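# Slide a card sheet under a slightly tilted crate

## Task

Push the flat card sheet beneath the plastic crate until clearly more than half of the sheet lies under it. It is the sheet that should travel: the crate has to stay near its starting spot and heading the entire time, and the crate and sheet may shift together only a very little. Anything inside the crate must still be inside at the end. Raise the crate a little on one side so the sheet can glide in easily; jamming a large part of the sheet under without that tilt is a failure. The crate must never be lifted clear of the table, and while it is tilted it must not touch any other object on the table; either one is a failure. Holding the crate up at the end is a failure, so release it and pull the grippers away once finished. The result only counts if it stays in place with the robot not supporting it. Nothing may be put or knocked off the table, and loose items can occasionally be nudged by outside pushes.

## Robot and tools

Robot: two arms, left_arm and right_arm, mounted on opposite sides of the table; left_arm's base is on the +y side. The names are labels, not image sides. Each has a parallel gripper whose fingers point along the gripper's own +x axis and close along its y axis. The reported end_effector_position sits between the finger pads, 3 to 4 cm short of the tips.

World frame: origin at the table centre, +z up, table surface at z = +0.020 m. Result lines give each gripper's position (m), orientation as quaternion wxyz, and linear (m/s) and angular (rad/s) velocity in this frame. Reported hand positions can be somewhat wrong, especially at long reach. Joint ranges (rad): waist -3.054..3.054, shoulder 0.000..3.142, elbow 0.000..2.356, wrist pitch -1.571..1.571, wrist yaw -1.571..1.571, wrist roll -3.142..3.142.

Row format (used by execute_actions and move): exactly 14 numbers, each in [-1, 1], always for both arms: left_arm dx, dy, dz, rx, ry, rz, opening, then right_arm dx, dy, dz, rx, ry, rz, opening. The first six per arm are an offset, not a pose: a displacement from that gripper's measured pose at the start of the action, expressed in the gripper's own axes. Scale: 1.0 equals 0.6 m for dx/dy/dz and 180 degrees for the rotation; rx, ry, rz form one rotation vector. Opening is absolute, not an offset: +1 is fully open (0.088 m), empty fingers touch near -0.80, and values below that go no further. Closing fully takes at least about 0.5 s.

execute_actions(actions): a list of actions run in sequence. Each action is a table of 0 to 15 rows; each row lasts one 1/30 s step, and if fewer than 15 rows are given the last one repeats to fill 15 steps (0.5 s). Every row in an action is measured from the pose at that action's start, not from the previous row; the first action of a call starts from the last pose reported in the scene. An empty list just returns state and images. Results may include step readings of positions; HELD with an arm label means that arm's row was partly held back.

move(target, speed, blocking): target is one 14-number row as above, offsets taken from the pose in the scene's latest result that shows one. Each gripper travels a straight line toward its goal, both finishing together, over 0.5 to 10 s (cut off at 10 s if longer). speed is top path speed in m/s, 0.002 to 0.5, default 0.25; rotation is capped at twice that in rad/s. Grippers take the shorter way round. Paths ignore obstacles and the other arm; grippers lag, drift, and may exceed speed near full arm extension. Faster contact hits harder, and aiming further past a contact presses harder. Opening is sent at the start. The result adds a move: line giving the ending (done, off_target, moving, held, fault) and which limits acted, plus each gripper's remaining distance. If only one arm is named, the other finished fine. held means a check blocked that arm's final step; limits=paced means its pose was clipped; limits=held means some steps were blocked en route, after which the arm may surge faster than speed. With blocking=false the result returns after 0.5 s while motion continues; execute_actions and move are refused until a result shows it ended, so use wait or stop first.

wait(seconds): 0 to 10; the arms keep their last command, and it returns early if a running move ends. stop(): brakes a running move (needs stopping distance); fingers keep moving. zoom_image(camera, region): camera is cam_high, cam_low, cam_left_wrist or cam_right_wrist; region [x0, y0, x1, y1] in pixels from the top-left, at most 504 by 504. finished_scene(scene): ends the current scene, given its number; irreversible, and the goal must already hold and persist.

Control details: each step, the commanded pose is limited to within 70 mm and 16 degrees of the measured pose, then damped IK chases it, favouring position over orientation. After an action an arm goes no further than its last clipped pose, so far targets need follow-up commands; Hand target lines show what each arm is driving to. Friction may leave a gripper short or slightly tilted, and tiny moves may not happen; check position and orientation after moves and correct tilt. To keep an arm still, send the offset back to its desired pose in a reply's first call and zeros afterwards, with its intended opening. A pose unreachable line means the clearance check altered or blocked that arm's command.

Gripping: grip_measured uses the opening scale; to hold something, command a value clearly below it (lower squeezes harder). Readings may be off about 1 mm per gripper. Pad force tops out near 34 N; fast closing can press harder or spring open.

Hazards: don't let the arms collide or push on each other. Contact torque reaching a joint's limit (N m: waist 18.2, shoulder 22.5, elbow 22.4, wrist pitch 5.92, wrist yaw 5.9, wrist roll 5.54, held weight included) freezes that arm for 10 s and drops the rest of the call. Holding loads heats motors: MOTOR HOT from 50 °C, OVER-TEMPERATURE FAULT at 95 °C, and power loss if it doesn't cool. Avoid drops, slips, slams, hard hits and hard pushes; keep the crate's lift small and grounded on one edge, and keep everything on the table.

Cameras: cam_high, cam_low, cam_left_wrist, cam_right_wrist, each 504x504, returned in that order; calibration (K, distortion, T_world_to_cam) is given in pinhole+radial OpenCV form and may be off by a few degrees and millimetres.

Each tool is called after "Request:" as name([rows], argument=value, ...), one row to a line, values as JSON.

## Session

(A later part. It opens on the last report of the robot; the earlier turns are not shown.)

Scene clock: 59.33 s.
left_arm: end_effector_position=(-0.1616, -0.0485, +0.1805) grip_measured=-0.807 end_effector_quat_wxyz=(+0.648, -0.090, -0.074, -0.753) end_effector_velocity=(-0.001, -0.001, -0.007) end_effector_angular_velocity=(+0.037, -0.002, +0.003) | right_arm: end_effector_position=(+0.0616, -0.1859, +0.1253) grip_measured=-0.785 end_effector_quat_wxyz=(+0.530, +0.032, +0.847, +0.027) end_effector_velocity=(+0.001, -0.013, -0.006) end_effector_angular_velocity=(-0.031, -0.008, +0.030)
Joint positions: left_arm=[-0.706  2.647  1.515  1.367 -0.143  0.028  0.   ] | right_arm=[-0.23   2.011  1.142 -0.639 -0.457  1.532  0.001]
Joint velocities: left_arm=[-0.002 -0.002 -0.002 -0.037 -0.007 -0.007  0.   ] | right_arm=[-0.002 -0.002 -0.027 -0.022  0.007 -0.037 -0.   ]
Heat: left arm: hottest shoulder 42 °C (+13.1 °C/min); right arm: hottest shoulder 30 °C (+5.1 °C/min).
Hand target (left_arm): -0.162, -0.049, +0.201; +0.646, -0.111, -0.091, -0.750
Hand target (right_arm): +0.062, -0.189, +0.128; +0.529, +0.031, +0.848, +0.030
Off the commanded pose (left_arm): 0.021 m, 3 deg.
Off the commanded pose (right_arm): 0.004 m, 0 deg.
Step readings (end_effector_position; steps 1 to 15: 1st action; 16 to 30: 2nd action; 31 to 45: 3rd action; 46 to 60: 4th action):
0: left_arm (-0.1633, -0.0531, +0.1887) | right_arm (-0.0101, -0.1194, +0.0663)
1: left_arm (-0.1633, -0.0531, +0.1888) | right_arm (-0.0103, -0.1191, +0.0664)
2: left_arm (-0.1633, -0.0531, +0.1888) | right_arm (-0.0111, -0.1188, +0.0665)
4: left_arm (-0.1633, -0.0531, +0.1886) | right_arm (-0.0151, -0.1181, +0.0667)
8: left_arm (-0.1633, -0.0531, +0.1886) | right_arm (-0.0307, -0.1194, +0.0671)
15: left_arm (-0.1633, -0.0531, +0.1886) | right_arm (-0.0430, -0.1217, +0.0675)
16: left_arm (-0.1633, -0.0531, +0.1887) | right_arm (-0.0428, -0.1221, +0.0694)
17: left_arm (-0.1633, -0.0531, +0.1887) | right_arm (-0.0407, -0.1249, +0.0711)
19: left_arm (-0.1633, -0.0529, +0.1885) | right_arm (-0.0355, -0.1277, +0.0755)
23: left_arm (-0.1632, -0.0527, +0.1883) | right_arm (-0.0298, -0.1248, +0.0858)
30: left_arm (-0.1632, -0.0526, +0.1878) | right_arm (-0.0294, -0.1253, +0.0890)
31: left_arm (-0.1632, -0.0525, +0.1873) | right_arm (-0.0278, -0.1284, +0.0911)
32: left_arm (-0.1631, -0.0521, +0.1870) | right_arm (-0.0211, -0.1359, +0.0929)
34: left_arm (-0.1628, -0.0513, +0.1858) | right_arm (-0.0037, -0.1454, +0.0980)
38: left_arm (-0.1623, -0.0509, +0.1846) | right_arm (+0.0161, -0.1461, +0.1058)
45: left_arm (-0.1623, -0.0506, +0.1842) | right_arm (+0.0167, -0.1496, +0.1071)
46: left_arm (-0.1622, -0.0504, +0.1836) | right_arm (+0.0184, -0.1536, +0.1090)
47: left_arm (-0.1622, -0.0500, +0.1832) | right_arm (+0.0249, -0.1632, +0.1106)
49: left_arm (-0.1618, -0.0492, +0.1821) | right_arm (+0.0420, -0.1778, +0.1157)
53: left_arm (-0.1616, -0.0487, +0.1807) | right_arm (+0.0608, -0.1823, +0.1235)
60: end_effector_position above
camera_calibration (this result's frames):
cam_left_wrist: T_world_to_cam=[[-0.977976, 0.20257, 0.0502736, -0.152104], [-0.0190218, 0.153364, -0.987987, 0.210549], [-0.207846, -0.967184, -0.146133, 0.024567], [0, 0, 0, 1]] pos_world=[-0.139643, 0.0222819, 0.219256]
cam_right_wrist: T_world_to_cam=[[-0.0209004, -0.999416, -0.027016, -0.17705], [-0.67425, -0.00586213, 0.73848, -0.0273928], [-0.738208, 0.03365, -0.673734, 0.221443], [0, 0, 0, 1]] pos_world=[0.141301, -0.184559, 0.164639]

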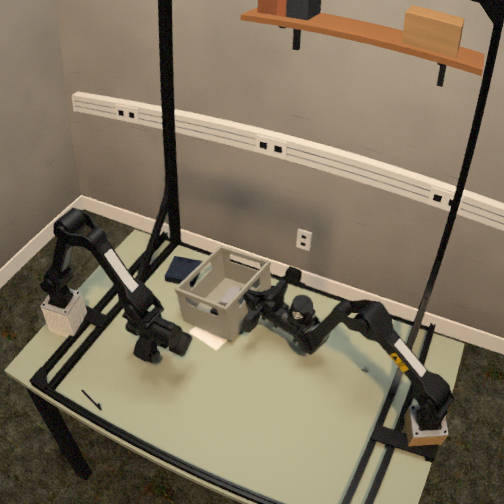

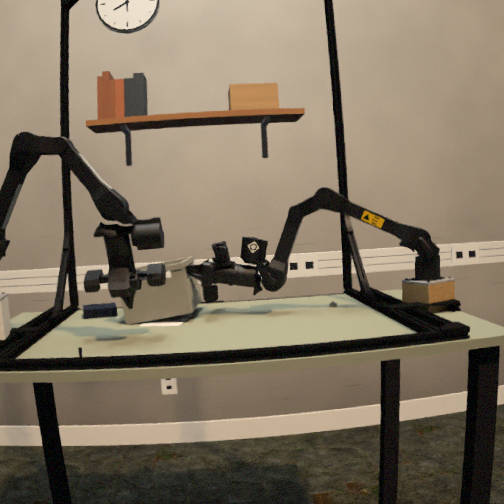

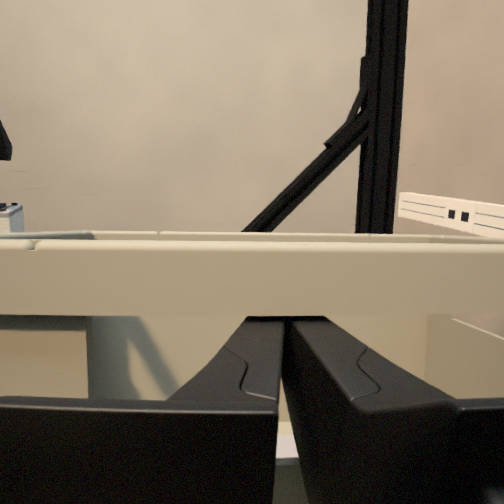

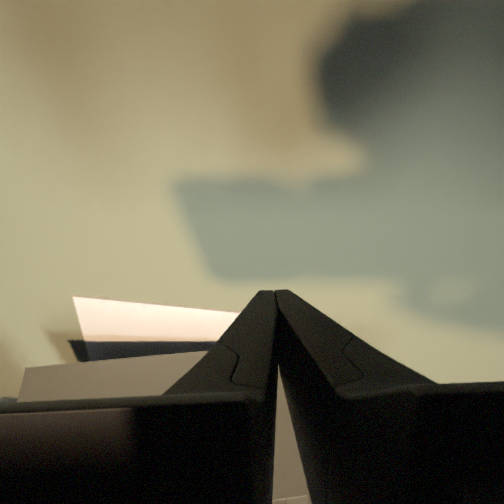

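Request:
execute_actions([
  [[0,0,0.024,0,-0.012,0,-1,0,0,0.04,0,0,0,-1]],
  [[0,0,0.024,0,-0.012,0,-1,0,0,0,0,0,0,-1]],
  [[0,0,0.024,0,-0.012,0,-1,0,0,0,0,0,0,-1]],
  [[0,0,0.022,0,-0.012,0,-1,0,0,0,0,0,0,-1]],
  [[0,0,0.006,0,-0.004,0,-1,0,0,0,0,0,0,-1]],
  [[-0.004,0,-0.02,0,0.015,0,-1,0,0,0,0,0,0,-1]],
])

Request:
move(target=[-0.18,0,0.028,0,0.04,0,-1,0,0,0,0,0,0,-1], speed=0.12)

Scene clock: 66.77 s.
left_arm: end_effector_position=(-0.1574, -0.0325, +0.1437) grip_measured=-0.807 end_effector_quat_wxyz=(+0.650, -0.048, -0.047, -0.757) end_effector_velocity=(-0.001, -0.001, -0.007) end_effector_angular_velocity=(+0.039, +0.012, +0.002) | right_arm: end_effector_position=(+0.0828, -0.1858, +0.1200) grip_measured=-0.785 end_effector_quat_wxyz=(+0.530, +0.037, +0.847, +0.029) end_effector_velocity=(-0.002, -0.003, -0.001) end_effector_angular_velocity=(-0.008, +0.008, +0.009)
Joint positions: left_arm=[-0.708  2.648  1.416  1.368 -0.144  0.028  0.   ] | right_arm=[-0.292  2.028  1.142 -0.64  -0.46   1.47   0.001]
Joint velocities: left_arm=[-0.002 -0.002 -0.002 -0.037 -0.007 -0.022  0.   ] | right_arm=[ 0.002  0.002 -0.002 -0.007 -0.007 -0.007 -0.   ]
Heat: left arm: hottest shoulder 43 °C (+14.1 °C/min); right arm: hottest shoulder 31 °C (+5.0 °C/min).
Hand target (left_arm): -0.157, -0.032, +0.140; +0.651, -0.047, -0.042, -0.757
Hand target (right_arm): +0.083, -0.186, +0.120; +0.530, +0.037, +0.847, +0.029
Off the commanded pose (left_arm): 0.003 m, 1 deg.
Off the commanded pose (right_arm): 0.000 m, 0 deg.
Step readings (end_effector_position; steps 1 to 15: 1st action; 16 to 30: 2nd action; 31 to 45: 3rd action; 46 to 60: 4th action; 61 to 75: 5th action; 76 to 90: 6th action):
0: left_arm (-0.1613, -0.0483, +0.1798) | right_arm (+0.0615, -0.1865, +0.1256)
1: left_arm (-0.1611, -0.0479, +0.1787) | right_arm (+0.0623, -0.1863, +0.1258)
2: left_arm (-0.1612, -0.0470, +0.1773) | right_arm (+0.0657, -0.1860, +0.1257)
4: left_arm (-0.1605, -0.0455, +0.1749) | right_arm (+0.0746, -0.1854, +0.1246)
8: left_arm (-0.1596, -0.0441, +0.1713) | right_arm (+0.0826, -0.1860, +0.1210)
15: left_arm (-0.1595, -0.0438, +0.1705) | right_arm (+0.0828, -0.1858, +0.1200)
16: left_arm (-0.1594, -0.0432, +0.1691) | right_arm (+0.0828, -0.1858, +0.1200)
17: left_arm (-0.1594, -0.0423, +0.1678) | right_arm (+0.0828, -0.1858, +0.1200)
19: left_arm (-0.1589, -0.0406, +0.1655) | right_arm (+0.0828, -0.1858, +0.1200)
23: left_arm (-0.1583, -0.0394, +0.1629) | right_arm (+0.0828, -0.1858, +0.1200)
30: left_arm (-0.1582, -0.0390, +0.1620) | right_arm (+0.0828, -0.1858, +0.1200)
31: left_arm (-0.1581, -0.0385, +0.1611) | right_arm (+0.0828, -0.1858, +0.1200)
32: left_arm (-0.1579, -0.0377, +0.1596) | right_arm (+0.0828, -0.1858, +0.1200)
34: left_arm (-0.1581, -0.0359, +0.1576) | right_arm (+0.0828, -0.1858, +0.1200)
38: left_arm (-0.1581, -0.0351, +0.1560) | right_arm (+0.0828, -0.1858, +0.1200)
45: left_arm (-0.1580, -0.0348, +0.1557) | right_arm (+0.0828, -0.1858, +0.1200)
46: left_arm (-0.1580, -0.0344, +0.1549) | right_arm (+0.0828, -0.1858, +0.1200)
47: left_arm (-0.1579, -0.0338, +0.1547) | right_arm (+0.0828, -0.1858, +0.1200)
49: left_arm (-0.1576, -0.0329, +0.1542) | right_arm (+0.0828, -0.1858, +0.1200)
53: left_arm (-0.1575, -0.0326, +0.1539) | right_arm (+0.0828, -0.1858, +0.1200)
60: left_arm (-0.1575, -0.0324, +0.1539) | right_arm (+0.0828, -0.1858, +0.1200)
61: left_arm (-0.1574, -0.0323, +0.1536) | right_arm (+0.0828, -0.1858, +0.1200)
62: left_arm (-0.1574, -0.0321, +0.1533) | right_arm (+0.0828, -0.1858, +0.1200)
64: left_arm (-0.1573, -0.0320, +0.1531) | right_arm (+0.0828, -0.1858, +0.1200)
68: left_arm (-0.1574, -0.0320, +0.1529) | right_arm (+0.0828, -0.1858, +0.1200)
75: left_arm (-0.1573, -0.0320, +0.1528) | right_arm (+0.0828, -0.1858, +0.1200)
76: left_arm (-0.1573, -0.0318, +0.1516) | right_arm (+0.0828, -0.1858, +0.1200)
77: left_arm (-0.1572, -0.0318, +0.1496) | right_arm (+0.0828, -0.1858, +0.1200)
79: left_arm (-0.1573, -0.0321, +0.1473) | right_arm (+0.0828, -0.1858, +0.1200)
83: left_arm (-0.1574, -0.0325, +0.1443) | right_arm (+0.0828, -0.1858, +0.1200)
90: end_effector_position above
camera_calibration (this result's frames):
cam_left_wrist: T_world_to_cam=[[-0.979299, 0.198202, 0.0411147, -0.148483], [0.00939733, 0.247412, -0.968865, 0.176558], [-0.202203, -0.948422, -0.244152, 0.0510178], [0, 0, 0, 1]] pos_world=[-0.136752, 0.0341333, 0.189622]
cam_right_wrist: T_world_to_cam=[[-0.026483, -0.998974, -0.0367504, -0.17494], [-0.674904, -0.00925223, 0.737848, -0.00964666], [-0.73743, 0.0443434, -0.673966, 0.235423], [0, 0, 0, 1]] pos_world=[0.162464, -0.185289, 0.159356]

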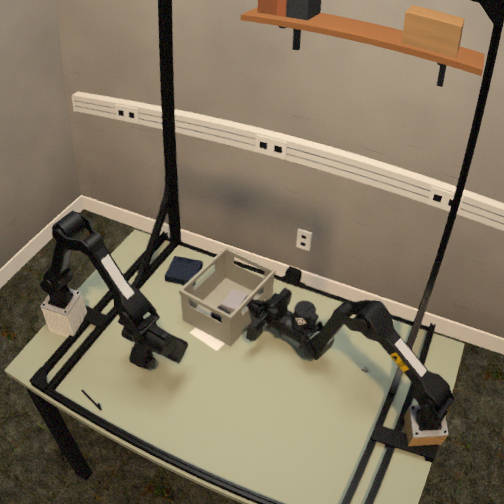

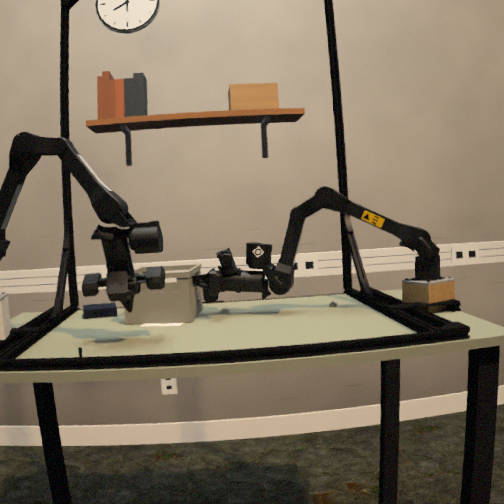

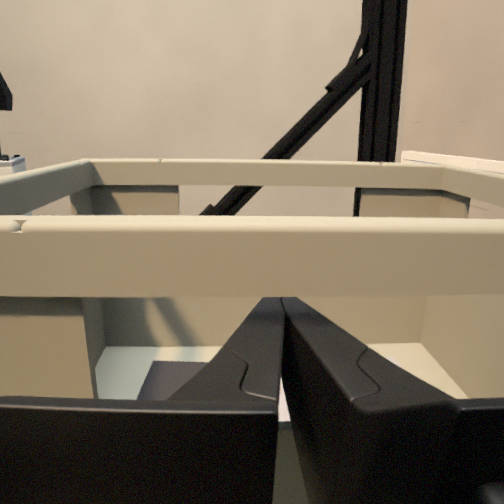

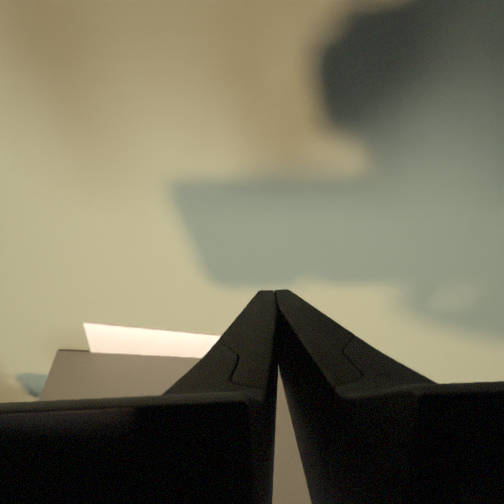

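Scene clock: 68.13 s.
left_arm: end_effector_position=(-0.1402, +0.0737, +0.1397) grip_measured=-0.807 end_effector_quat_wxyz=(+0.652, +0.007, -0.005, -0.758) end_effector_velocity=(+0.003, +0.002, +0.002) end_effector_angular_velocity=(-0.001, +0.008, +0.010) | right_arm: end_effector_position=(+0.0828, -0.1858, +0.1200) grip_measured=-0.785 end_effector_quat_wxyz=(+0.530, +0.037, +0.847, +0.029) end_effector_velocity=(-0.002, -0.002, +0.001) end_effector_angular_velocity=(-0.003, +0.007, +0.009)
Joint positions: left_arm=[-0.751  2.382  0.856  1.523 -0.191  0.016  0.   ] | right_arm=[-0.292  2.028  1.142 -0.64  -0.46   1.47   0.001]
Joint velocities: left_arm=[ 0.002 -0.007 -0.012  0.007 -0.007 -0.007  0.   ] | right_arm=[ 0.002 -0.002 -0.002 -0.007 -0.007 -0.007 -0.   ]
Heat: left arm: hottest shoulder 43 °C (+14.2 °C/min); right arm: hottest shoulder 31 °C (+4.1 °C/min).
Hand target (left_arm): -0.141, +0.075, +0.147; +0.652, -0.001, -0.006, -0.758
Hand target (right_arm): +0.083, -0.186, +0.120; +0.530, +0.037, +0.847, +0.029
Off the commanded pose (left_arm): 0.007 m, 1 deg.
Off the commanded pose (right_arm): 0.000 m, 0 deg.
move: done
camera_calibration (this result's frames):
cam_left_wrist: T_world_to_cam=[[-0.980901, 0.190567, 0.0389504, -0.151878], [0.0361079, 0.375176, -0.92625, 0.134617], [-0.191126, -0.907153, -0.374892, 0.171033], [0, 0, 0, 1]] pos_world=[-0.121149, 0.133591, 0.194723]
cam_right_wrist: T_world_to_cam=[[-0.026483, -0.998974, -0.0367504, -0.17494], [-0.674904, -0.00925223, 0.737848, -0.00964666], [-0.73743, 0.0443434, -0.673966, 0.235423], [0, 0, 0, 1]] pos_world=[0.162464, -0.185289, 0.159356]

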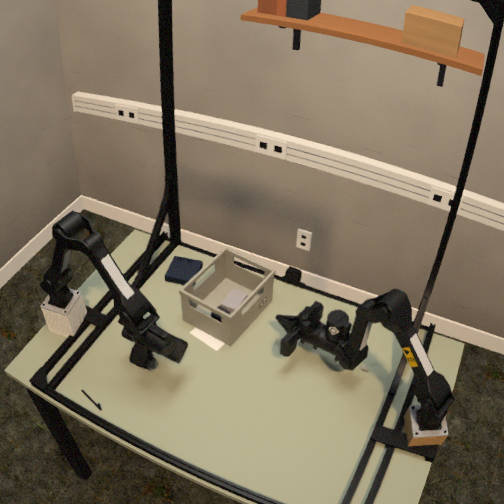

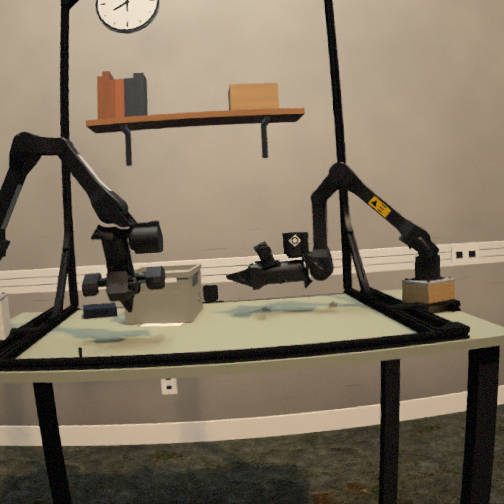

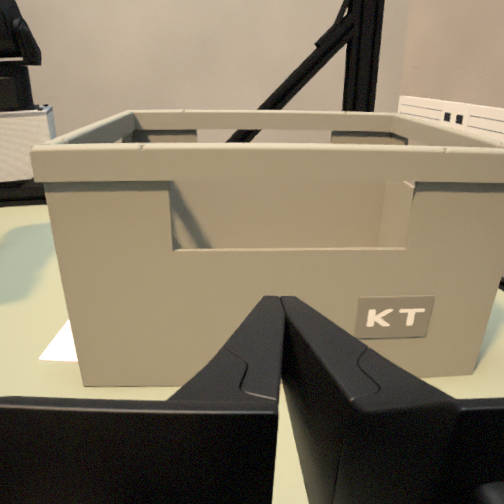

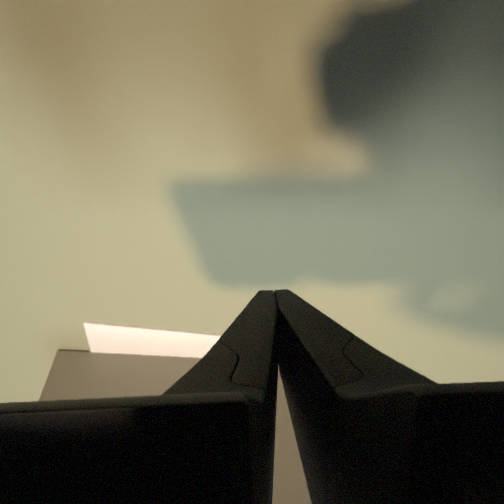

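Request:
finished_scene(scene=2)

The scene is finished: the task was done.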